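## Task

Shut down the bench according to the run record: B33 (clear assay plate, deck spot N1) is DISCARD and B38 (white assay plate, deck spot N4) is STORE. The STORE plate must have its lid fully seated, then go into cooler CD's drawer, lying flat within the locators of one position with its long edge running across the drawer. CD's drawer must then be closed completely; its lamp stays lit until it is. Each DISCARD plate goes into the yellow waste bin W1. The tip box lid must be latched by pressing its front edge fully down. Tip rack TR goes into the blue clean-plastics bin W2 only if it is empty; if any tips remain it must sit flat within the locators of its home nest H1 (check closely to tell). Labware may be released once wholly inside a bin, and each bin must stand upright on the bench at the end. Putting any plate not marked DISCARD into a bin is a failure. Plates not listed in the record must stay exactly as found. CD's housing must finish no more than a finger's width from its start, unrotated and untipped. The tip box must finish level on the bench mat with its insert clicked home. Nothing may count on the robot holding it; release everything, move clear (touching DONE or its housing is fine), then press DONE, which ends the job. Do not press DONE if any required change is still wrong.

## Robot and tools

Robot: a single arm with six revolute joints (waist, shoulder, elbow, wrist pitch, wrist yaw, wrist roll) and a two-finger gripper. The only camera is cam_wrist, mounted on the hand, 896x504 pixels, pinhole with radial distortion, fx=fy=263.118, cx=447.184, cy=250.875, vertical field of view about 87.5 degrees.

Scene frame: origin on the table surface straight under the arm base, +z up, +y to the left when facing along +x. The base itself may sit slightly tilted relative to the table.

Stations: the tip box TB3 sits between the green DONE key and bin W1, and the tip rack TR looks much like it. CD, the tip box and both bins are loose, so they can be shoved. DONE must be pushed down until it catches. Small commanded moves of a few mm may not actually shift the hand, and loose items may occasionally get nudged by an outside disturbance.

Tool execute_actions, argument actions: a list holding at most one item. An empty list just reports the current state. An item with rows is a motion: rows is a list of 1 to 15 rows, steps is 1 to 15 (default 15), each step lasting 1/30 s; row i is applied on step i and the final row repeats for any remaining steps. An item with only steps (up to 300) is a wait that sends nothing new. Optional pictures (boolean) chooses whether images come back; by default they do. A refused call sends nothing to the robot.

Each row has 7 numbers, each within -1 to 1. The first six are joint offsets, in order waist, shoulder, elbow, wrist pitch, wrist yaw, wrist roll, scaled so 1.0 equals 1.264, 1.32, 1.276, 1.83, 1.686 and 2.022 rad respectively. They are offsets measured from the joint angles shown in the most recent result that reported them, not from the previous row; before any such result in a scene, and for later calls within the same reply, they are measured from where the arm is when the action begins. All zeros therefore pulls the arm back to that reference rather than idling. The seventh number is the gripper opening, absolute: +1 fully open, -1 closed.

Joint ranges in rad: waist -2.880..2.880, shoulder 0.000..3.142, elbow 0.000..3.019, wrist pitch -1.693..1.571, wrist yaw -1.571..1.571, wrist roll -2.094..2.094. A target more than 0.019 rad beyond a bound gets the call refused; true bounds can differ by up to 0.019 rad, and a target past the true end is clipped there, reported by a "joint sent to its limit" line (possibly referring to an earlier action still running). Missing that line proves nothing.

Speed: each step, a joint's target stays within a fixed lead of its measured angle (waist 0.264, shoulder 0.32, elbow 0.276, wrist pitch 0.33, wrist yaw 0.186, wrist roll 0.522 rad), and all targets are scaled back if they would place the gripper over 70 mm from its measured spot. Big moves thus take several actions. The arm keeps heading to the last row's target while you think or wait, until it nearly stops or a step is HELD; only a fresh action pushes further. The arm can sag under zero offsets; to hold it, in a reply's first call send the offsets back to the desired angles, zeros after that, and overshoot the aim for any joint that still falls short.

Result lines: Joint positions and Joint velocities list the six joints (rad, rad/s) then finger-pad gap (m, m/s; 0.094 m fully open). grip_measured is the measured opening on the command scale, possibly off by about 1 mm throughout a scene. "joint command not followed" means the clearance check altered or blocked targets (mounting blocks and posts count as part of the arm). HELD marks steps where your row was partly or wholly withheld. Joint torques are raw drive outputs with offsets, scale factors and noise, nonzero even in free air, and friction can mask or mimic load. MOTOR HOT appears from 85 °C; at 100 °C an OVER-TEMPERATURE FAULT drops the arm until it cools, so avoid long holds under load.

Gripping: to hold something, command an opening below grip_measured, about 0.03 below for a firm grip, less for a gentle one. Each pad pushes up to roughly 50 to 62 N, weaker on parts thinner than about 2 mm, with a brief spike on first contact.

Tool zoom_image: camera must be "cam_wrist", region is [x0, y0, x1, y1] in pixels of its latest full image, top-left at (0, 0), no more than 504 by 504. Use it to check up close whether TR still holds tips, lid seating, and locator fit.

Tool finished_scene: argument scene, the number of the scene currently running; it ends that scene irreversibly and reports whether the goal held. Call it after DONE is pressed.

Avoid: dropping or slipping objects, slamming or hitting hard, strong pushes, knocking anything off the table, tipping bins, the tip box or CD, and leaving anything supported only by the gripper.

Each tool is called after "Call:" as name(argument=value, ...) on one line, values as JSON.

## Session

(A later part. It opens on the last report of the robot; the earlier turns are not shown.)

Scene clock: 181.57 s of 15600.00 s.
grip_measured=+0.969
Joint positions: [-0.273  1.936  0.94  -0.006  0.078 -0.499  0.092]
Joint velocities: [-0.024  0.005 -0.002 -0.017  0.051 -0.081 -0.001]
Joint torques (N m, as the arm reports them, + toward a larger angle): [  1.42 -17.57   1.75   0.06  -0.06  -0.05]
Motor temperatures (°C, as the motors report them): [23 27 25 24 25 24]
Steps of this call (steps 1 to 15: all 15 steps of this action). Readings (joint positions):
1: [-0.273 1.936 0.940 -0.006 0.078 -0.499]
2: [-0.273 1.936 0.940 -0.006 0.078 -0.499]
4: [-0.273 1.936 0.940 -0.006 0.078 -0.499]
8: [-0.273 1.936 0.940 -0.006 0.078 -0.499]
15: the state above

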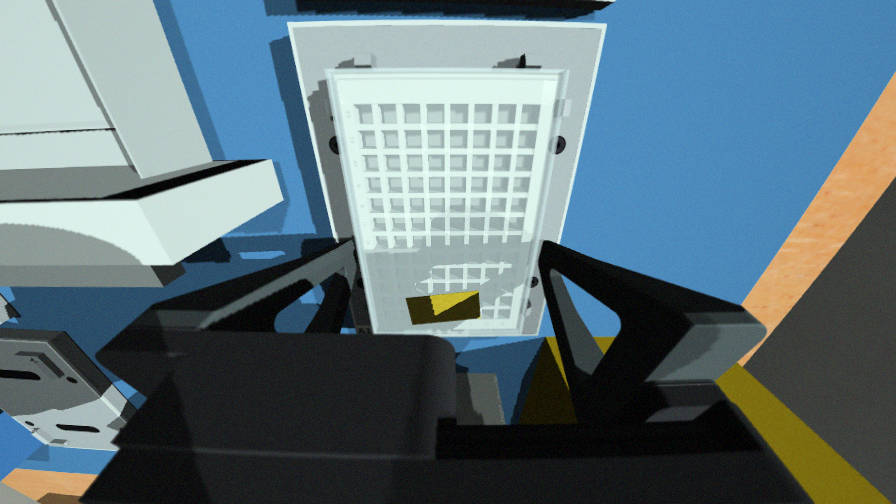

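Call:
execute_actions(actions=[{"rows":[[0,0,0,0,0,0,0.76],[0,0,0,0,0,0,0.76],[0,0,0,0,0,0,0.76],[0,0,0,0,0,0,0.76],[0,0,0,0,0,0,0.76],[0,0,0,0.012,-0.008,0,0.76]]}], pictures=false)

Call:
execute_actions(actions=[{"rows":[[0,0,0,0,0,0,0.97]]}])

Call:
zoom_image(camera="cam_wrist", region=[270,10,630,350])

Scene clock: 186.47 s of 15600.00 s.
grip_measured=+0.780
Joint positions: [-0.273  1.936  0.94  -0.003  0.072 -0.499  0.084]
Joint velocities: [-0.005 -0.024  0.002 -0.012 -0.051  0.007  0.001]
Joint torques (N m, as the arm reports them, + toward a larger angle): [  2.32 -17.31   1.74   0.81  -0.27  -0.08]
Motor temperatures (°C, as the motors report them): [23 27 25 24 25 24]
Steps of this call (steps 1 to 15: the robot went on to your last target; steps 16 to 90: nothing new was sent; then 1.40 s passed at rest; steps 91 to 105: all 15 steps of this action). Readings (joint positions):
91: [-0.273 1.936 0.940 -0.006 0.078 -0.499]
92: [-0.273 1.936 0.940 -0.006 0.078 -0.499]
94: [-0.273 1.936 0.940 -0.006 0.078 -0.499]
98: [-0.273 1.936 0.940 -0.003 0.072 -0.499]
105: the state above

Scene clock: 186.97 s of 15600.00 s.
grip_measured=+0.969
Joint positions: [-0.273  1.936  0.94  -0.003  0.072 -0.499  0.092]
Joint velocities: [ 0.005  0.005 -0.012  0.012  0.007  0.007  0.   ]
Joint torques (N m, as the arm reports them, + toward a larger angle): [  2.47 -17.88   1.68   0.09  -0.02  -0.09]
Motor temperatures (°C, as the motors report them): [23 27 25 24 25 24]
Steps of this call (steps 1 to 15: all 15 steps of this action). Readings (joint positions):
1: [-0.273 1.936 0.940 -0.003 0.072 -0.499]
2: [-0.273 1.936 0.940 -0.003 0.072 -0.499]
4: [-0.273 1.936 0.940 -0.003 0.072 -0.499]
8: [-0.273 1.936 0.940 -0.003 0.072 -0.499]
15: the state above

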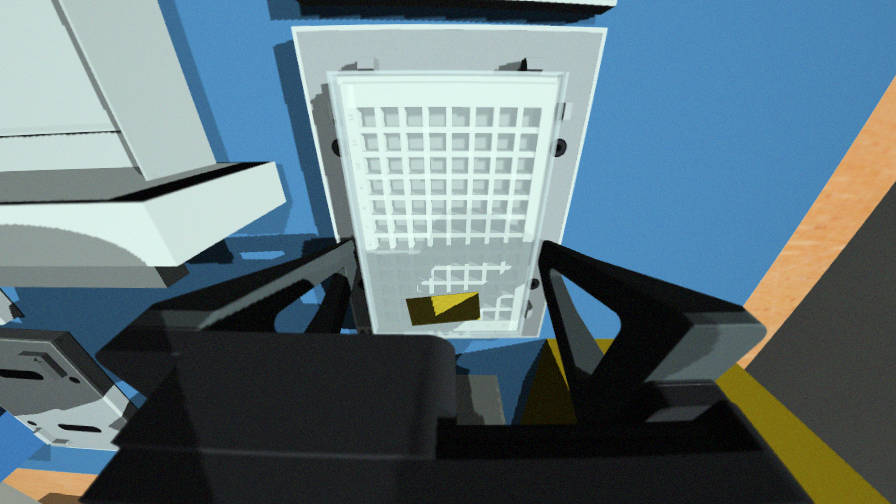

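Region (270, 10, 630, 350) of cam_wrist's 896x504 image, scaled by 1.400, with more detail than that image has.

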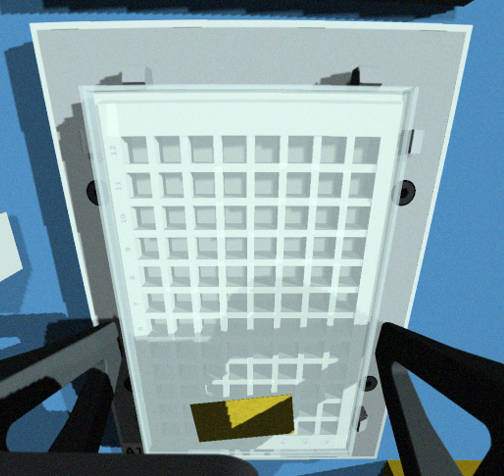

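Call:
execute_actions(actions=[{"rows":[[0,-0.055,0,-0.04,0,0,1]]}], pictures=false)

Call:
execute_actions(actions=[{"rows":[[0,0,0,0,0,0,0.2],[0,0,0,0,0,0,0.2],[0,0,0,0,0,0,0.2],[0,0,0,0,0,0,0.2],[0,0,0,0,0,0,0.2],[0,0.035,0.015,0.015,0,0,0.2]]}])

Call:
execute_actions(actions=[{"rows":[[0,0.045,0.015,0.022,0,0,0.2]]}])

Scene clock: 190.63 s of 15600.00 s.
grip_measured=+0.999
Joint positions: [-0.273  1.876  0.938 -0.067  0.072 -0.499  0.094]
Joint velocities: [-0.005  0.005  0.007  0.007  0.007 -0.022 -0.   ]
Joint torques (N m, as the arm reports them, + toward a larger angle): [  2.6  -18.83   2.45  -0.21  -0.05  -0.1 ]
Motor temperatures (°C, as the motors report them): [23 28 25 24 25 24]
Steps of this call (steps 1 to 15: the robot went on to your last target; steps 16 to 90: nothing new was sent; then 0.17 s passed at rest; steps 91 to 105: all 15 steps of this action). Readings (joint positions):
91: [-0.273 1.933 0.940 -0.015 0.072 -0.499]
92: [-0.273 1.926 0.940 -0.035 0.072 -0.499]
94: [-0.273 1.910 0.938 -0.060 0.072 -0.499]
98: [-0.273 1.883 0.938 -0.065 0.072 -0.499]
105: the state above

Scene clock: 191.13 s of 15600.00 s.
grip_measured=+0.202
Joint positions: [-0.273  1.897  0.94  -0.052  0.072 -0.499  0.056]
Joint velocities: [-0.015 -0.005 -0.007  0.007 -0.007 -0.007 -0.002]
Joint torques (N m, as the arm reports them, + toward a larger angle): [  1.68 -15.75   3.41   0.42  -0.06  -0.06]
Motor temperatures (°C, as the motors report them): [23 28 25 24 25 24]
Steps of this call (steps 1 to 15: all 15 steps of this action). Readings (joint positions):
1: [-0.273 1.876 0.938 -0.067 0.072 -0.499]
2: [-0.273 1.876 0.938 -0.067 0.072 -0.499]
4: [-0.273 1.876 0.938 -0.067 0.072 -0.499]
8: [-0.273 1.883 0.939 -0.056 0.072 -0.499]
15: the state above

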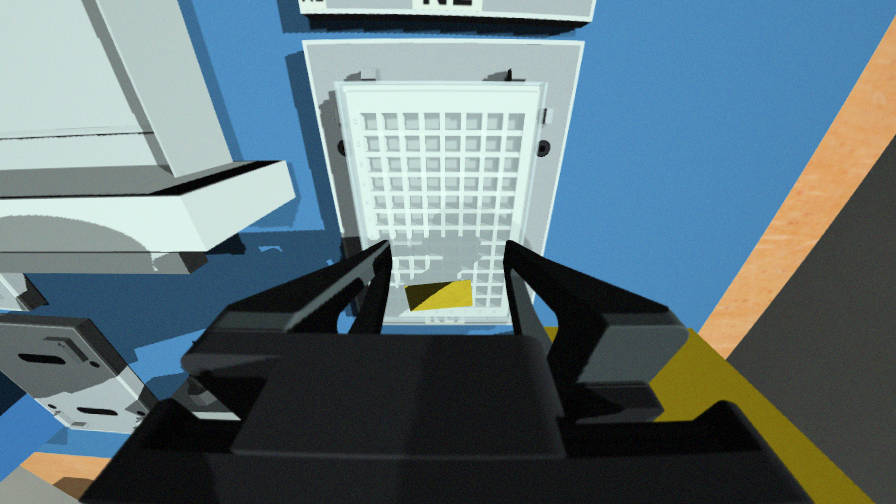

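Scene clock: 191.63 s of 15600.00 s.
grip_measured=+0.201
Joint positions: [-0.273  1.919  0.946 -0.024  0.072 -0.499  0.056]
Joint velocities: [ 0.005 -0.005 -0.002 -0.007 -0.007 -0.022  0.001]
Joint torques (N m, as the arm reports them, + toward a larger angle): [  2.8  -14.1    3.21   0.45  -0.01  -0.04]
Motor temperatures (°C, as the motors report them): [23 27 25 24 25 24]
Steps of this call (steps 1 to 15: all 15 steps of this action). Readings (joint positions):
1: [-0.273 1.900 0.940 -0.047 0.072 -0.499]
2: [-0.273 1.904 0.941 -0.037 0.072 -0.499]
4: [-0.273 1.916 0.945 -0.027 0.072 -0.499]
8: [-0.273 1.919 0.946 -0.024 0.072 -0.499]
15: the state above

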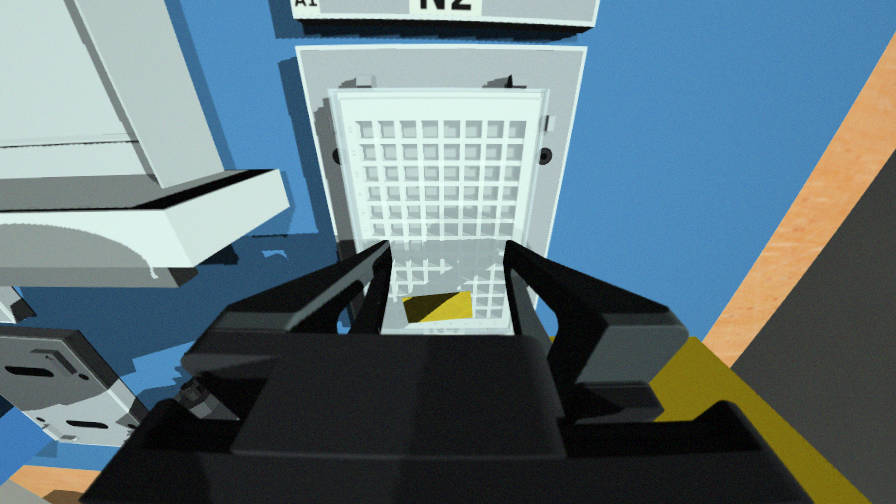

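Call:
execute_actions(actions=[{"rows":[[0,-0.03,0,-0.02,0,0,0.2],[0,-0.03,0,-0.02,0,0,0.2],[0,-0.03,0,-0.025,0,0,0.2],[0,-0.03,0,-0.025,0,0,0.2],[0,-0.03,0,-0.025,0,0,0.2],[0,-0.03,0,-0.025,0,0,1]]}], pictures=false)

Call:
execute_actions(actions=[{"rows":[[0,0.045,0,0.02,0,0,1]]}])

Scene clock: 195.37 s of 15600.00 s.
grip_measured=+0.999
Joint positions: [-0.273  1.901  0.946 -0.06   0.072 -0.499  0.094]
Joint velocities: [-0.015  0.015 -0.017 -0.002 -0.051 -0.037 -0.001]
Joint torques (N m, as the arm reports them, + toward a larger angle): [  2.2  -18.98   2.14  -0.42  -0.05  -0.02]
Motor temperatures (°C, as the motors report them): [23 27 25 24 25 24]
Steps of this call (steps 1 to 15: the robot went on to your last target; steps 16 to 90: nothing new was sent; then 0.23 s passed at rest; steps 91 to 105: all 15 steps of this action). Readings (joint positions):
91: [-0.273 1.916 0.946 -0.029 0.072 -0.499]
92: [-0.273 1.912 0.946 -0.037 0.072 -0.499]
94: [-0.273 1.905 0.946 -0.051 0.072 -0.499]
98: [-0.273 1.901 0.946 -0.058 0.072 -0.499]
105: the state above

Scene clock: 195.87 s of 15600.00 s.
grip_measured=+0.999
Joint positions: [-0.273  1.94   0.946 -0.035  0.072 -0.499  0.094]
Joint velocities: [-0.005 -0.024 -0.002 -0.007 -0.022 -0.037  0.001]
Joint torques (N m, as the arm reports them, + toward a larger angle): [  2.99 -14.87   1.79   0.33   0.    -0.08]
Motor temperatures (°C, as the motors report them): [23 27 25 24 25 24]
Steps of this call (steps 1 to 15: all 15 steps of this action). Readings (joint positions):
1: [-0.273 1.903 0.946 -0.056 0.072 -0.499]
2: [-0.273 1.907 0.946 -0.047 0.072 -0.499]
4: [-0.273 1.918 0.946 -0.037 0.072 -0.499]
8: [-0.273 1.937 0.946 -0.036 0.072 -0.499]
15: the state above

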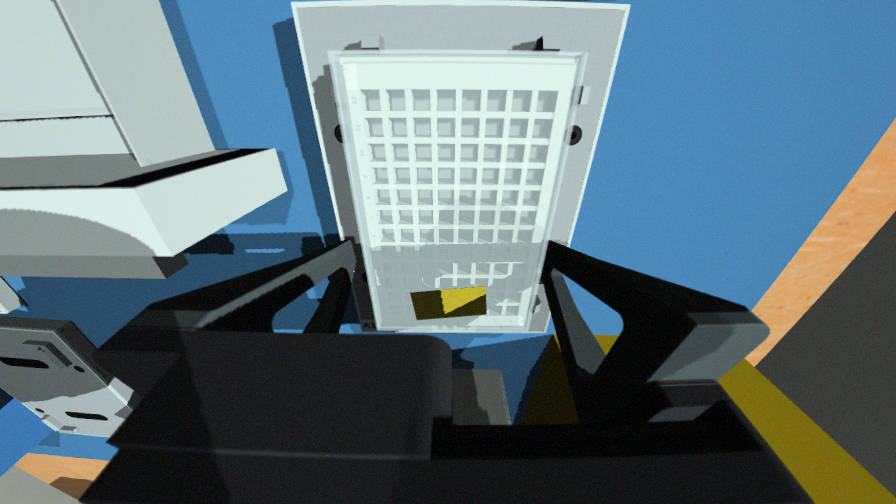

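Call:
execute_actions(actions=[{"rows":[[-0.012,0,0.02,0.01,0.008,0.01,1],[-0.012,0,0.02,0.02,0.008,0.01,1],[-0.012,0.045,0.02,0.028,0.008,0.01,1]]}])

Call:
execute_actions(actions=[{"rows":[[0,0.03,0,0,0,0,1],[0,0.03,0,0,0,0,1],[0,0.03,0,0,0,0,1],[0,0.03,0,0,0,0,1],[0,0.03,0,0,0,0,1],[0,0.01,0,0,0,0,0.85],[0,0.01,0,0,0,0,0.755]]}])

Scene clock: 199.40 s of 15600.00 s.
grip_measured=+0.999
Joint positions: [-0.279  1.961  0.959  0.003  0.08  -0.489  0.094]
Joint velocities: [ 0.005 -0.005 -0.007  0.002  0.051 -0.037  0.001]
Joint torques (N m, as the arm reports them, + toward a larger angle): [  1.27 -14.76   2.74   0.5    0.17   0.08]
Motor temperatures (°C, as the motors report them): [23 27 25 24 25 24]
Steps of this call (steps 1 to 15: the robot went on to your last target; steps 16 to 90: nothing new was sent; then 0.03 s passed at rest; steps 91 to 105: all 15 steps of this action). Readings (joint positions):
91: [-0.273 1.940 0.946 -0.034 0.076 -0.498]
92: [-0.274 1.940 0.946 -0.029 0.080 -0.496]
94: [-0.275 1.946 0.950 -0.010 0.082 -0.493]
98: [-0.278 1.961 0.959 0.003 0.080 -0.490]
105: the state above

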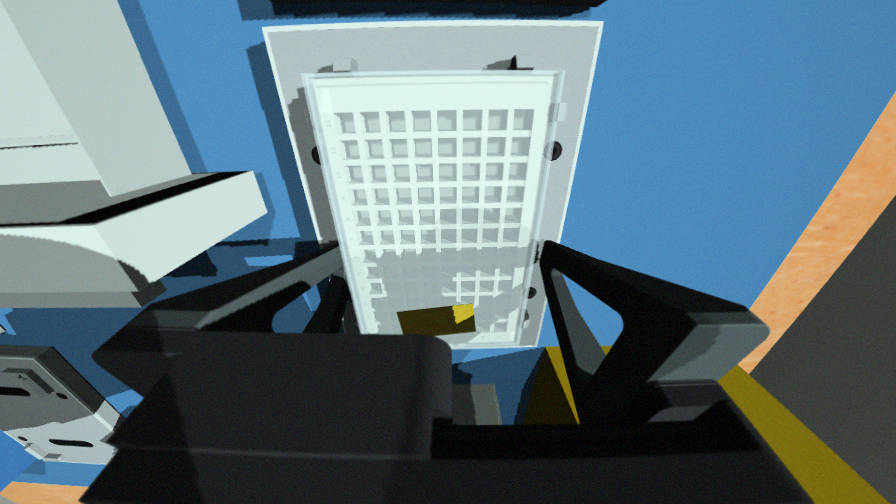

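Scene clock: 199.90 s of 15600.00 s.
grip_measured=+0.788
Joint positions: [-0.275  1.961  0.959  0.003  0.074 -0.489  0.084]
Joint velocities: [-0.015  0.005 -0.017  0.002  0.022 -0.066  0.   ]
Joint torques (N m, as the arm reports them, + toward a larger angle): [  2.02 -16.59   1.67   0.01   0.2   -0.06]
Motor temperatures (°C, as the motors report them): [23 27 25 24 25 24]
Steps of this call (steps 1 to 15: all 15 steps of this action). Readings (joint positions):
1: [-0.279 1.961 0.959 0.003 0.079 -0.489]
2: [-0.279 1.961 0.959 0.003 0.079 -0.489]
4: [-0.279 1.961 0.959 0.003 0.079 -0.489]
8: [-0.275 1.961 0.959 0.003 0.074 -0.489]
15: the state above

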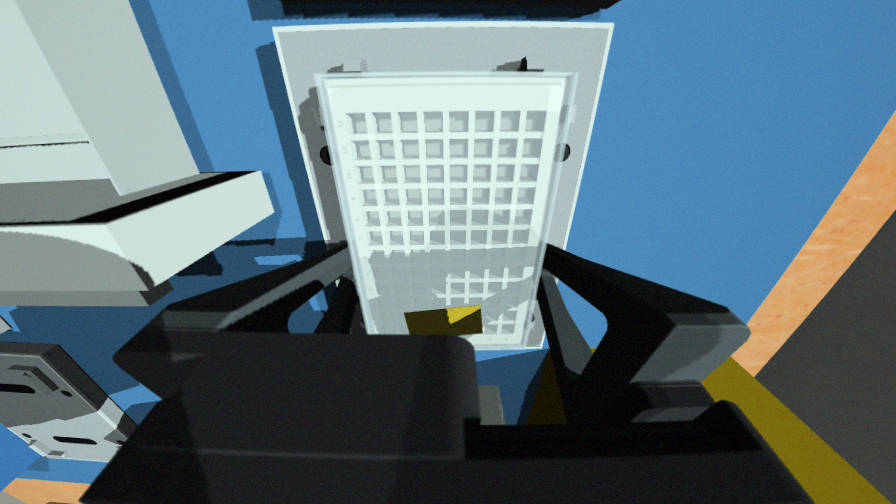

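Call:
execute_actions(actions=[{"rows":[[0,0,0,0,0,0,0.95],[0,0,0,0,0,0,0.95],[0,0.035,0,0,0,0,0.95],[0,0.035,0,0,0,0,0.95],[0,0.035,0,0,0,0,0.95],[0,0.035,0,0,0,0,0.95],[0,0.035,0,0,0,0,0.95],[0,0.035,0,0,0,0,0.95],[0,0.015,0,0,0,0,0.85],[0,0.015,0,0,0,0,0.755]]}], pictures=false)

Call:
execute_actions(actions=[{"rows":[[0,-0.03,0,-0.015,0,0,0.755],[0,-0.04,0,-0.025,0,0,0.755],[0,-0.05,0,-0.035,0,0,0.755],[0,-0.07,0,-0.05,0,0,0.755],[0,-0.09,0,-0.07,0,0,0.755],[0,-0.12,0,-0.09,0,0,0.755],[0,-0.15,0,-0.115,0,0,0.755],[0,-0.18,0,-0.14,0,0,0.755]]}])

Scene clock: 206.63 s of 15600.00 s.
grip_measured=+0.787
Joint positions: [-0.275  1.962  0.959  0.003  0.071 -0.489  0.084]
Joint velocities: [-0.015  0.005 -0.012 -0.022 -0.022 -0.022 -0.001]
Joint torques (N m, as the arm reports them, + toward a larger angle): [  2.47 -16.37   1.5    0.14   0.08  -0.04]
Motor temperatures (°C, as the motors report them): [23 27 25 24 25 24]
Steps of this call (steps 1 to 15: the robot went on to your last target; steps 16 to 90: nothing new was sent; then 3.23 s passed at rest; steps 91 to 105: all 15 steps of this action). Readings (joint positions):
91: [-0.275 1.961 0.959 0.003 0.074 -0.489]
92: [-0.275 1.961 0.959 0.003 0.074 -0.489]
94: [-0.275 1.962 0.959 0.003 0.074 -0.489]
98: [-0.275 1.962 0.959 0.003 0.073 -0.489]
105: the state above

Scene clock: 207.13 s of 15600.00 s.
grip_measured=+0.787
Joint positions: [-0.275  1.701  0.956 -0.236  0.069 -0.49   0.084]
Joint velocities: [ 0.005 -0.132 -0.002 -0.007  0.037  0.007  0.   ]
Joint torques (N m, as the arm reports them, + toward a larger angle): [  1.72 -15.14   4.41  -0.38   0.07  -0.06]
Motor temperatures (°C, as the motors report them): [23 28 25 24 25 24]
Steps of this call (steps 1 to 15: all 15 steps of this action). Readings (joint positions):
1: [-0.275 1.960 0.959 -0.000 0.071 -0.489]
2: [-0.275 1.958 0.959 -0.008 0.071 -0.490]
4: [-0.275 1.944 0.959 -0.032 0.069 -0.490]
8: [-0.275 1.860 0.957 -0.167 0.069 -0.490]
15: the state above

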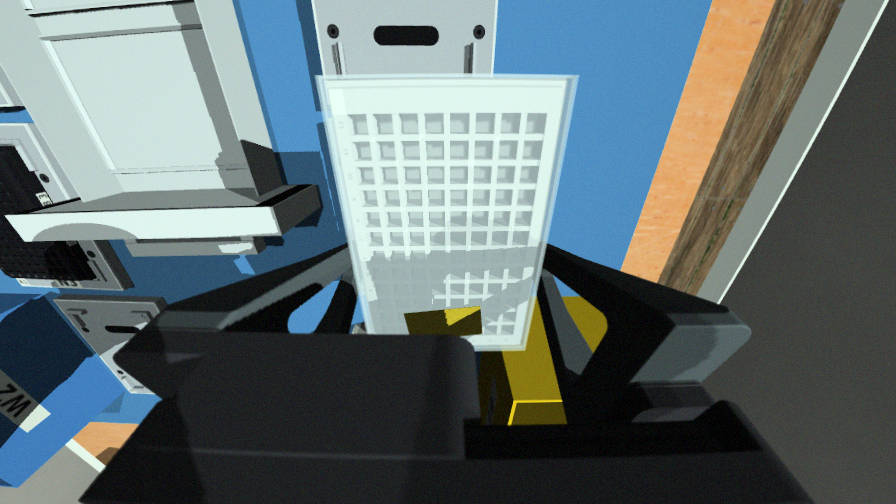

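Call:
execute_actions(actions=[{"rows":[[0.1,0,0,0,0.03,0,0.755],[0.2,0,0,0,0.06,0,0.755],[0.2,0,0,0,0.06,0,0.755],[0.2,0,0,0,0.06,0,0.755],[0.33,0.1,0.075,-0.02,0.122,-0.595,0.755]]}], pictures=false)

Call:
execute_actions(actions=[{"steps":30}])

Scene clock: 210.57 s of 15600.00 s.
grip_measured=+0.787
Joint positions: [ 0.188  1.818  1.034 -0.259  0.269 -1.313  0.084]
Joint velocities: [ 0.347  0.122  0.012 -0.105 -0.022 -2.484 -0.001]
Joint torques (N m, as the arm reports them, + toward a larger angle): [  0.32 -17.67   6.16  -0.17   0.12  -0.02]
Motor temperatures (°C, as the motors report them): [23 27 25 24 25 24]
Steps of this call (steps 1 to 15: the robot went on to your last target; steps 16 to 88: nothing new was sent; steps 89 to 103: all 15 steps of this action). Readings (joint positions):
89: [-0.267 1.702 0.956 -0.245 0.095 -0.490]
90: [-0.253 1.702 0.956 -0.245 0.124 -0.490]
92: [-0.199 1.702 0.956 -0.245 0.154 -0.490]
96: [-0.042 1.733 0.982 -0.249 0.244 -0.683]
103: the state above

Scene clock: 211.57 s of 15600.00 s.
grip_measured=+0.787
Joint positions: [ 0.138  1.825  1.034 -0.266  0.274 -1.682  0.084]
Joint velocities: [-0.005  0.015  0.012  0.007  0.051 -0.037  0.001]
Joint torques (N m, as the arm reports them, + toward a larger angle): [  6.31 -16.9    5.81  -0.05  -0.01  -0.18]
Motor temperatures (°C, as the motors report them): [23 28 25 24 25 24]
Steps of this call (steps 1 to 30: the robot went on to your last target). Readings (joint positions):
1: [0.196 1.822 1.034 -0.263 0.269 -1.388]
2: [0.197 1.824 1.034 -0.265 0.269 -1.448]
4: [0.185 1.825 1.034 -0.266 0.270 -1.534]
8: [0.150 1.825 1.034 -0.266 0.273 -1.622]
30: the state above

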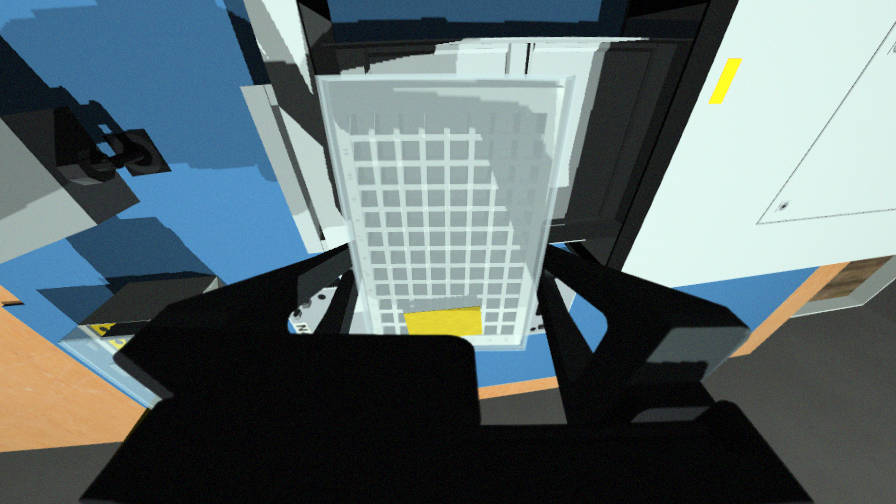

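Call:
execute_actions(actions=[{"rows":[[0.035,0,0,0,0,0.015,0.755],[0.035,0.03,0.02,0,0,0.015,0.755],[0.035,0.05,0.03,0.01,0.01,0.015,0.755],[0.035,0.075,0.04,0.025,0.01,0.015,0.755]]}])

Scene clock: 218.43 s of 15600.00 s.
grip_measured=+0.787
Joint positions: [ 0.18   1.916  1.065 -0.23   0.288 -1.663  0.084]
Joint velocities: [-0.015 -0.005 -0.027  0.017  0.022  0.081 -0.001]
Joint torques (N m, as the arm reports them, + toward a larger angle): [  5.28 -17.11   5.46   0.29   0.01   0.06]
Motor temperatures (°C, as the motors report them): [23 28 25 24 25 24]
Steps of this call (steps 1 to 15: the robot went on to your last target; steps 16 to 90: nothing new was sent; then 3.37 s passed at rest; steps 91 to 105: all 15 steps of this action). Readings (joint positions):
91: [0.140 1.825 1.034 -0.266 0.274 -1.680]
92: [0.143 1.825 1.034 -0.266 0.274 -1.676]
94: [0.155 1.836 1.039 -0.259 0.286 -1.671]
98: [0.175 1.892 1.064 -0.232 0.288 -1.666]
105: the state above

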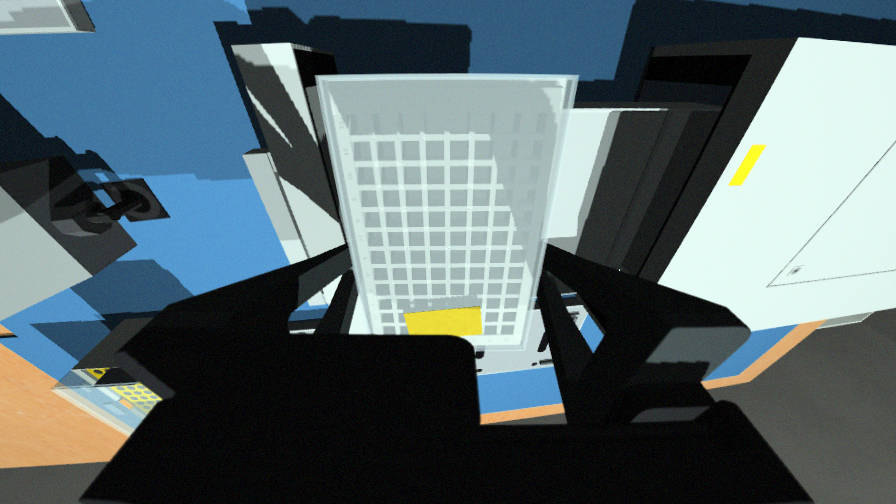

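Call:
execute_actions(actions=[{"rows":[[-0.034,0,0.03,0,0,-0.025,0.755],[-0.034,0,0.03,0,0,-0.025,0.755],[-0.034,0,0.03,0,0,-0.025,0.755],[-0.034,0.045,0.045,0,0,-0.025,0.755]]}])

Scene clock: 221.00 s of 15600.00 s.
grip_measured=+0.787
Joint positions: [ 0.138  1.954  1.1   -0.23   0.288 -1.702  0.084]
Joint velocities: [-0.005  0.005 -0.002  0.012  0.007  0.022 -0.001]
Joint torques (N m, as the arm reports them, + toward a larger angle): [  5.67 -17.04   5.35  -0.09  -0.02  -0.15]
Motor temperatures (°C, as the motors report them): [23 28 26 24 25 24]
Steps of this call (steps 1 to 15: the robot went on to your last target; steps 16 to 62: nothing new was sent; steps 63 to 77: all 15 steps of this action). Readings (joint positions):
63: [0.178 1.916 1.065 -0.230 0.288 -1.668]
64: [0.175 1.916 1.066 -0.230 0.288 -1.676]
66: [0.164 1.918 1.071 -0.230 0.288 -1.686]
70: [0.142 1.942 1.098 -0.230 0.288 -1.696]
77: the state above

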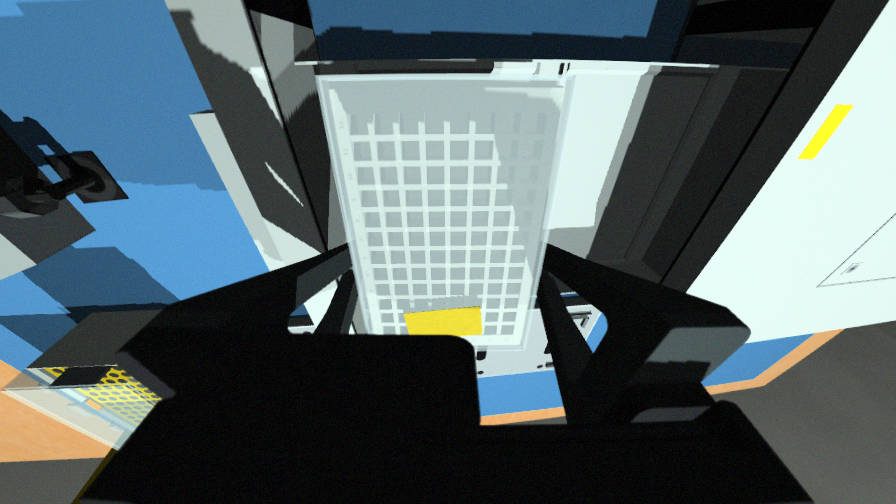

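Call:
execute_actions(actions=[{"rows":[[0,0.045,0.034,0.014,-0.008,0,0.755]]}])

Scene clock: 222.60 s of 15600.00 s.
grip_measured=+0.787
Joint positions: [ 0.138  1.992  1.12  -0.215  0.278 -1.704  0.084]
Joint velocities: [-0.015 -0.015 -0.002 -0.017 -0.037 -0.022  0.001]
Joint torques (N m, as the arm reports them, + toward a larger angle): [  5.37 -17.13   5.29   0.27  -0.19  -0.11]
Motor temperatures (°C, as the motors report them): [23 28 26 24 25 24]
Steps of this call (steps 1 to 15: the robot went on to your last target; steps 16 to 33: nothing new was sent; steps 34 to 48: all 15 steps of this action). Readings (joint positions):
34: [0.138 1.956 1.101 -0.228 0.283 -1.704]
35: [0.138 1.961 1.105 -0.224 0.280 -1.704]
37: [0.138 1.974 1.115 -0.218 0.278 -1.704]
41: [0.138 1.991 1.120 -0.215 0.278 -1.704]
48: the state above

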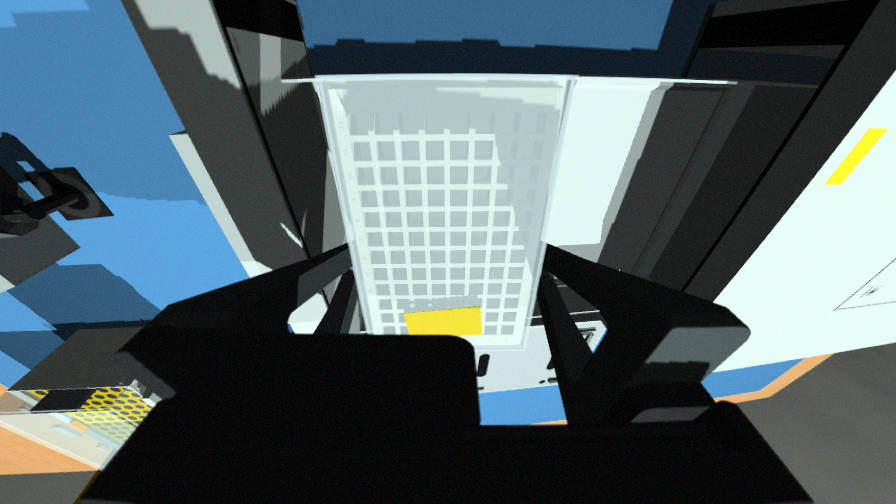

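Call:
execute_actions(actions=[{"rows":[[-0.017,0,0,0,0,0,0.755],[-0.017,0,0,0,0,0,0.755],[-0.017,0,0,0,0,0,0.755],[-0.017,0,0,0,0,0,0.755],[-0.017,0,0,0,0,0,0.755],[-0.017,0.034,0.02,0.012,0,0,0.755]]}])

Call:
zoom_image(camera="cam_wrist", region=[230,10,700,350])

Scene clock: 226.07 s of 15600.00 s.
grip_measured=+0.787
Joint positions: [ 0.125  2.01   1.122 -0.202  0.278 -1.704  0.084]
Joint velocities: [-0.005 -0.005  0.002  0.002  0.007  0.11   0.   ]
Joint torques (N m, as the arm reports them, + toward a larger angle): [  4.86 -17.     5.04   0.36  -0.07  -0.04]
Motor temperatures (°C, as the motors report them): [23 28 26 24 25 24]
Steps of this call (steps 1 to 15: the robot went on to your last target; steps 16 to 89: nothing new was sent; steps 90 to 104: all 15 steps of this action). Readings (joint positions):
90: [0.137 1.992 1.120 -0.215 0.278 -1.704]
91: [0.136 1.992 1.120 -0.215 0.278 -1.704]
93: [0.132 1.992 1.120 -0.215 0.278 -1.704]
97: [0.126 1.998 1.122 -0.207 0.278 -1.704]
104: the state above

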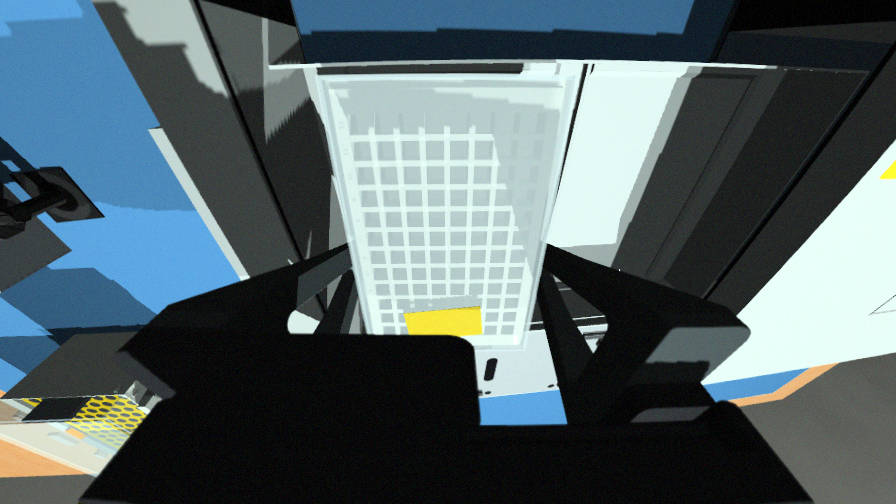

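Region (230, 10, 700, 350) of cam_wrist's 896x504 image, scaled by 1.072, with more detail than that image has; it fills the top 365 rows of this view, and the rest is white.

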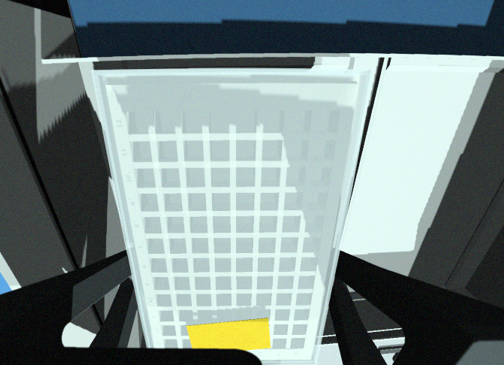

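Call:
execute_actions(actions=[{"rows":[[0,0.034,0.028,0.011,0,-0.01,0.755]]}])

Scene clock: 228.43 s of 15600.00 s.
grip_measured=+0.787
Joint positions: [ 0.125  2.028  1.134 -0.192  0.278 -1.714  0.084]
Joint velocities: [-0.015  0.005  0.012  0.002 -0.066 -0.11  -0.001]
Joint torques (N m, as the arm reports them, + toward a larger angle): [  5.32 -17.     5.34   0.38  -0.05  -0.16]
Motor temperatures (°C, as the motors report them): [23 28 26 24 25 24]
Steps of this call (steps 1 to 15: the robot went on to your last target; steps 16 to 56: nothing new was sent; steps 57 to 71: all 15 steps of this action). Readings (joint positions):
57: [0.125 2.011 1.123 -0.201 0.278 -1.705]
58: [0.125 2.013 1.125 -0.198 0.278 -1.707]
60: [0.125 2.020 1.131 -0.195 0.278 -1.710]
64: [0.125 2.028 1.134 -0.192 0.278 -1.713]
71: the state above

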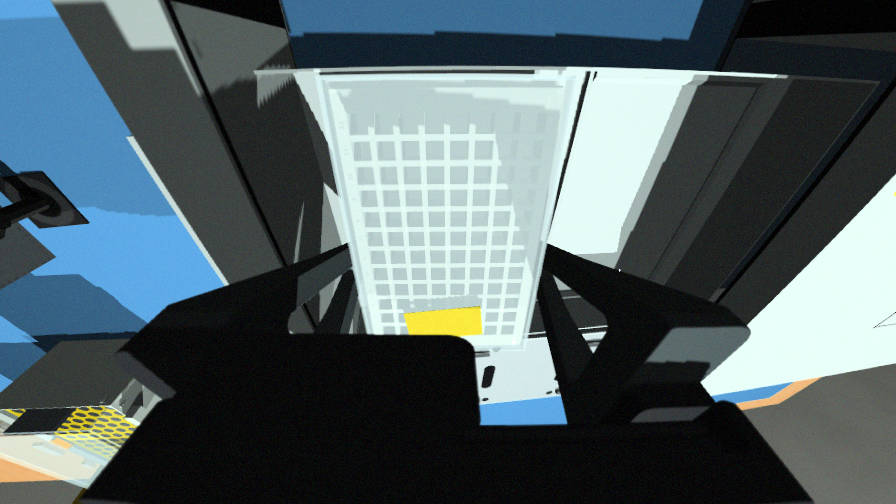

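Call:
execute_actions(actions=[{"rows":[[-0.011,0,0,0,0,0,0.755],[-0.011,0,0,0,0,0,0.755],[-0.011,0,0,0,0,0,0.755],[-0.011,0.031,0.012,0.009,0,0,0.755]]}])

Scene clock: 230.80 s of 15600.00 s.
grip_measured=+0.787
Joint positions: [ 0.124  2.035  1.134 -0.183  0.278 -1.714  0.084]
Joint velocities: [ 0.005 -0.005  0.012 -0.002 -0.168 -0.007 -0.   ]
Joint torques (N m, as the arm reports them, + toward a larger angle): [  4.11 -16.53   4.36   0.17  -0.03  -0.03]
Motor temperatures (°C, as the motors report them): [23 28 26 24 25 24]
Steps of this call (steps 1 to 15: the robot went on to your last target; steps 16 to 56: nothing new was sent; steps 57 to 71: all 15 steps of this action). Readings (joint positions):
57: [0.125 2.028 1.134 -0.192 0.278 -1.714]
58: [0.125 2.028 1.134 -0.192 0.278 -1.714]
60: [0.124 2.029 1.134 -0.191 0.278 -1.714]
64: [0.124 2.034 1.134 -0.184 0.278 -1.714]
71: the state above

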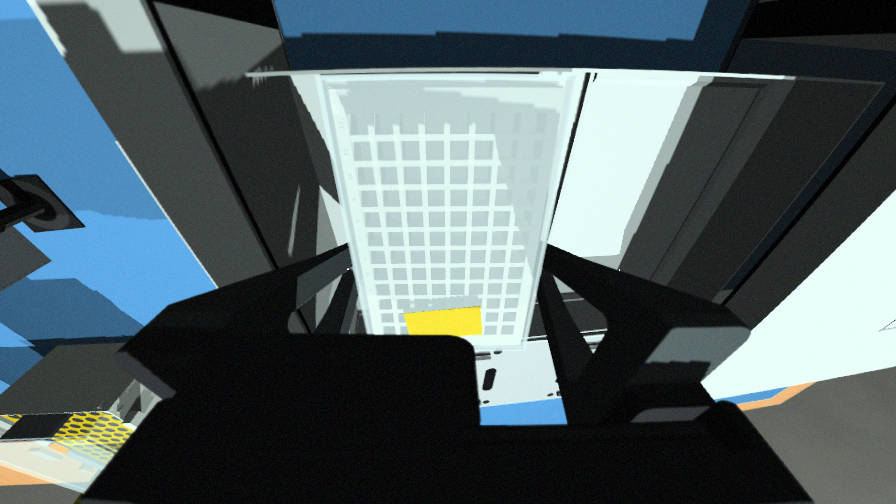

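Call:
execute_actions(actions=[{"rows":[[0,-0.01,0,-0.016,0.008,0,0.755]]}])

Call:
zoom_image(camera="cam_wrist", region=[450,40,680,340])

Scene clock: 233.90 s of 15600.00 s.
grip_measured=+0.787
Joint positions: [ 0.124  2.035  1.134 -0.2    0.289 -1.714  0.084]
Joint velocities: [-0.005  0.015 -0.002 -0.017 -0.007 -0.022 -0.   ]
Joint torques (N m, as the arm reports them, + toward a larger angle): [  5.96 -20.45   3.1   -0.42   0.05  -0.07]
Motor temperatures (°C, as the motors report them): [23 28 26 24 25 24]
Steps of this call (steps 1 to 15: the robot went on to your last target; steps 16 to 78: nothing new was sent; steps 79 to 93: all 15 steps of this action). Readings (joint positions):
79: [0.124 2.035 1.134 -0.185 0.282 -1.714]
80: [0.124 2.035 1.134 -0.189 0.285 -1.714]
82: [0.124 2.035 1.134 -0.195 0.288 -1.714]
86: [0.124 2.035 1.134 -0.200 0.289 -1.714]
93: the state above

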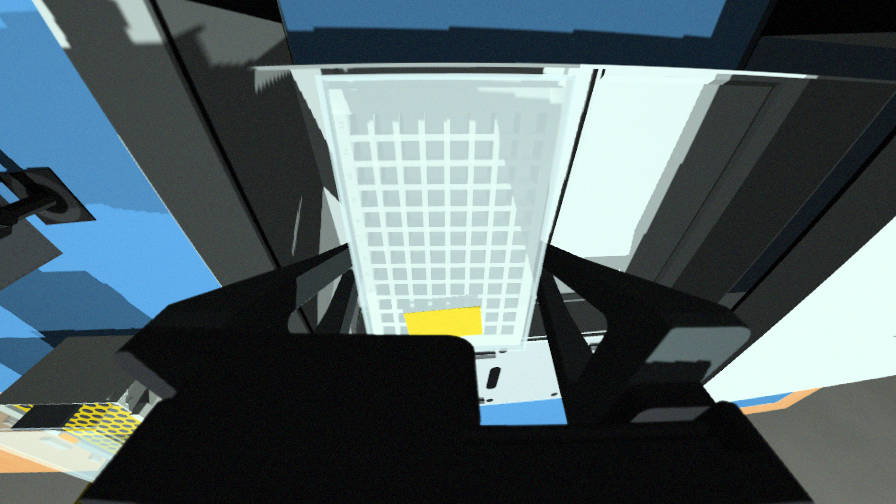

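Region (450, 40, 680, 340) of cam_wrist's 896x504 image, scaled by 1.680, with more detail than that image has; it fills the left 386 columns of this view, and the rest is white.

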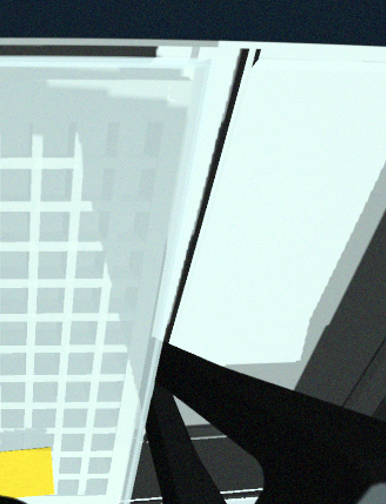

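Release and see.

Call:
execute_actions(actions=[{"rows":[[0,0,0,0,0,0,0.8],[0,0,0,0,0,0,0.83],[0,0,0,0,0,0,0.86],[0,0,0,0,0,0,0.9],[0,0,0,0,0,0,0.95]]}])

Call:
execute_actions(actions=[{"rows":[[0.01,-0.03,-0.015,-0.01,0,0,0.97],[0.01,-0.04,-0.02,-0.015,0,0,0.97],[0.015,-0.055,-0.025,-0.02,0,0,1],[0.02,-0.07,-0.03,-0.026,0,0,1],[0.02,-0.085,-0.035,-0.033,0,0,1]]}])

Call:
zoom_image(camera="cam_wrist", region=[270,10,630,350])

Scene clock: 238.07 s of 15600.00 s.
grip_measured=+0.949
Joint positions: [ 0.124  2.035  1.134 -0.2    0.289 -1.714  0.092]
Joint velocities: [-0.015  0.015 -0.007 -0.007  0.022  0.007 -0.001]
Joint torques (N m, as the arm reports them, + toward a larger angle): [  6.2  -18.5    3.15  -0.17  -0.1   -0.08]
Motor temperatures (°C, as the motors report them): [23 28 26 24 25 24]
Steps of this call (steps 1 to 15: the robot went on to your last target; steps 16 to 90: nothing new was sent; then 0.67 s passed at rest; steps 91 to 105: all 15 steps of this action). Readings (joint positions):
91: [0.124 2.035 1.134 -0.200 0.289 -1.714]
92: [0.124 2.035 1.134 -0.200 0.289 -1.714]
94: [0.124 2.035 1.134 -0.200 0.289 -1.714]
98: [0.124 2.035 1.134 -0.200 0.289 -1.714]
105: the state above

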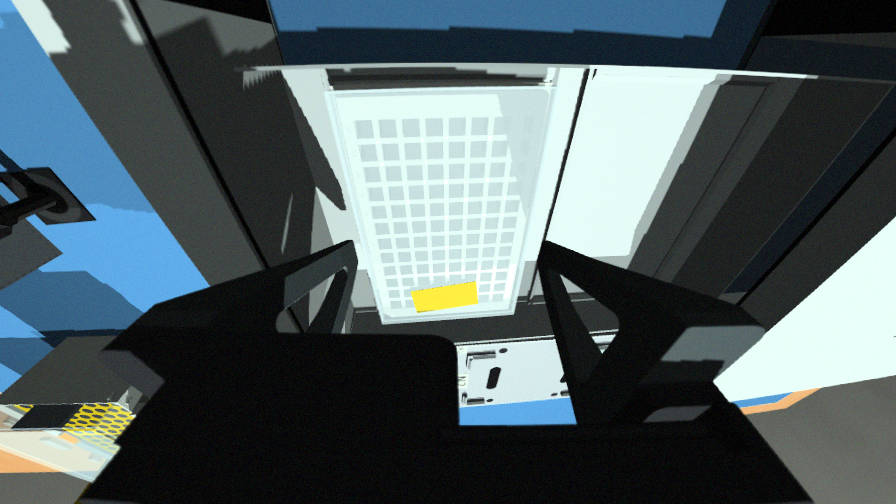

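Scene clock: 238.57 s of 15600.00 s.
grip_measured=+0.999
Joint positions: [ 0.142  1.928  1.093 -0.251  0.289 -1.714  0.094]
Joint velocities: [-0.005 -0.005 -0.007 -0.007 -0.081  0.007 -0.002]
Joint torques (N m, as the arm reports them, + toward a larger angle): [  6.04 -19.84   3.19  -0.27  -0.04  -0.04]
Motor temperatures (°C, as the motors report them): [23 28 26 24 25 24]
Steps of this call (steps 1 to 15: all 15 steps of this action). Readings (joint positions):
1: [0.124 2.034 1.133 -0.200 0.289 -1.714]
2: [0.124 2.031 1.131 -0.203 0.289 -1.714]
4: [0.126 2.015 1.121 -0.215 0.289 -1.714]
8: [0.135 1.958 1.094 -0.249 0.289 -1.714]
15: the state above

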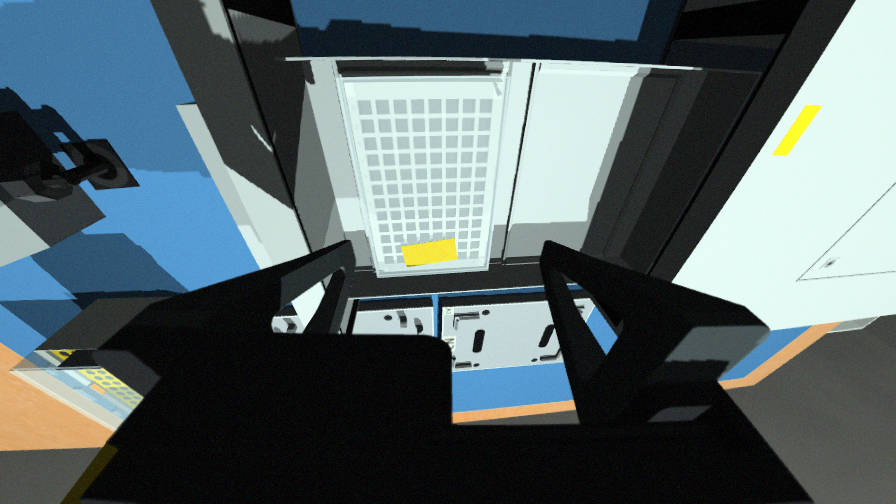

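Region (270, 10, 630, 350) of cam_wrist's 896x504 image, scaled by 1.400, with more detail than that image has.

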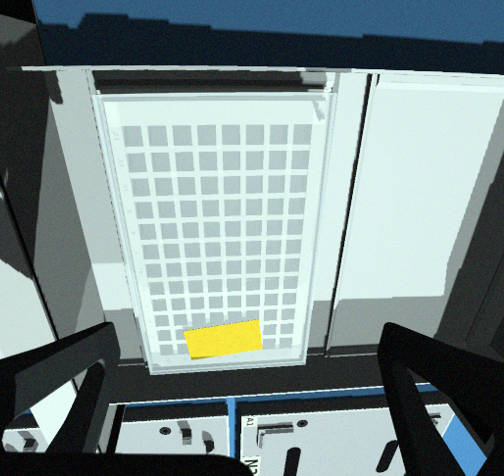

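Call:
execute_actions(actions=[{"rows":[[0,-0.1,0,0,0,0,0],[0,-0.15,0,0,0,0,-1],[0,-0.17,-0.05,0,0,0.2,-1],[0,-0.17,-0.1,0,0,0.3,-1],[0.01,-0.17,-0.29,0.085,-0.01,0.8,-1]]}], pictures=false)

Call:
execute_actions(actions=[{"steps":30}])

Call:
zoom_image(camera="cam_wrist", region=[270,0,630,200])

Scene clock: 245.50 s of 15600.00 s.
grip_measured=-0.998
Joint positions: [ 0.143  1.693  0.711 -0.118  0.274 -0.568  0.   ]
Joint velocities: [-0.005  0.103  0.007  0.095 -0.037  2.806 -0.001]
Joint torques (N m, as the arm reports them, + toward a larger angle): [  5.32 -13.32   3.58   0.6   -0.12  -0.05]
Motor temperatures (°C, as the motors report them): [23 28 25 24 25 24]
Steps of this call (steps 1 to 15: the robot went on to your last target; steps 16 to 90: nothing new was sent; then 3.43 s passed at rest; steps 91 to 105: all 15 steps of this action). Readings (joint positions):
91: [0.142 1.922 1.093 -0.253 0.289 -1.714]
92: [0.142 1.912 1.089 -0.253 0.289 -1.714]
94: [0.142 1.862 1.058 -0.251 0.289 -1.575]
98: [0.142 1.696 0.842 -0.135 0.277 -1.254]
105: the state above

Scene clock: 246.50 s of 15600.00 s.
grip_measured=-0.998
Joint positions: [ 0.143  1.695  0.711 -0.108  0.274 -0.107  0.   ]
Joint velocities: [-0.024  0.005  0.017  0.002 -0.022  0.037  0.   ]
Joint torques (N m, as the arm reports them, + toward a larger angle): [  5.62 -14.     3.64   0.49  -0.11  -0.02]
Motor temperatures (°C, as the motors report them): [23 28 25 24 25 24]
Steps of this call (steps 1 to 30: the robot went on to your last target). Readings (joint positions):
1: [0.143 1.695 0.711 -0.114 0.274 -0.478]
2: [0.143 1.695 0.711 -0.113 0.274 -0.403]
4: [0.143 1.695 0.711 -0.108 0.274 -0.295]
8: [0.143 1.695 0.711 -0.108 0.274 -0.184]
30: the state above

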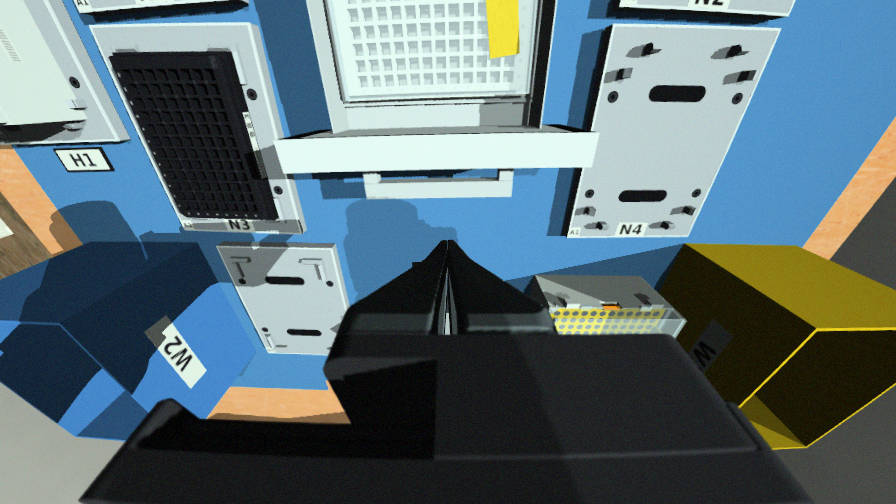

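Region (270, 0, 630, 200) of cam_wrist's 896x504 image, scaled by 1.400, with more detail than that image has.

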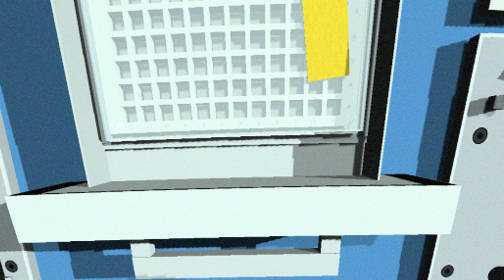

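Call:
execute_actions(actions=[{"rows":[[0,0.02,-0.03,0.01,0,0,-1],[0,0.05,-0.03,0.03,0,0,-1],[0,0.08,-0.03,0.06,0,0,-1],[-0.01,0.11,-0.03,0.08,0,0,-1],[-0.02,0.14,-0.02,0.1,-0.01,-0.01,-1],[-0.02,0.165,-0.02,0.135,-0.01,-0.015,-1]]}])

Scene clock: 250.63 s of 15600.00 s.
grip_measured=-0.998
Joint positions: [ 0.127  1.929  0.68   0.122  0.26  -0.125  0.   ]
Joint velocities: [-0.005 -0.015 -0.007  0.1    0.007 -0.022 -0.   ]
Joint torques (N m, as the arm reports them, + toward a larger angle): [  3.67 -15.71   0.33   0.4   -0.09  -0.16]
Motor temperatures (°C, as the motors report them): [23 28 25 24 25 24]
Steps of this call (steps 1 to 15: the robot went on to your last target; steps 16 to 90: nothing new was sent; then 0.63 s passed at rest; steps 91 to 105: all 15 steps of this action). Readings (joint positions):
91: [0.143 1.695 0.708 -0.105 0.274 -0.107]
92: [0.143 1.696 0.702 -0.094 0.274 -0.107]
94: [0.143 1.722 0.690 -0.037 0.274 -0.107]
98: [0.134 1.861 0.691 0.102 0.260 -0.117]
105: the state above

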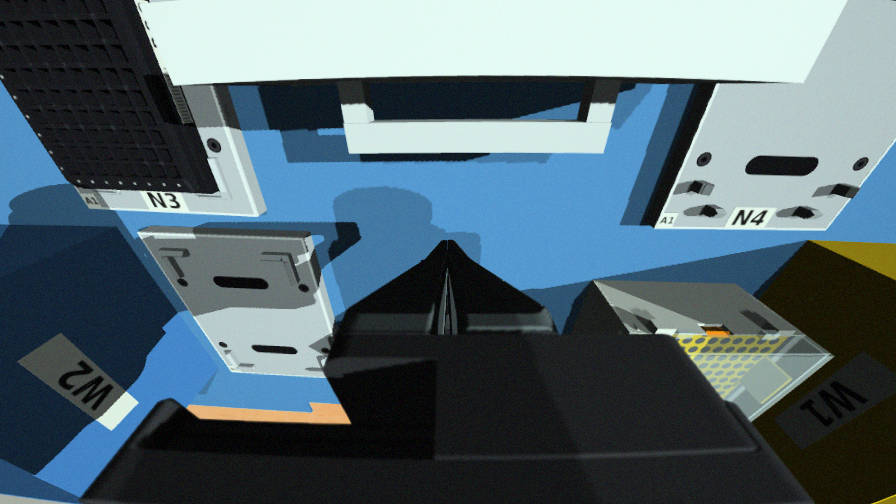

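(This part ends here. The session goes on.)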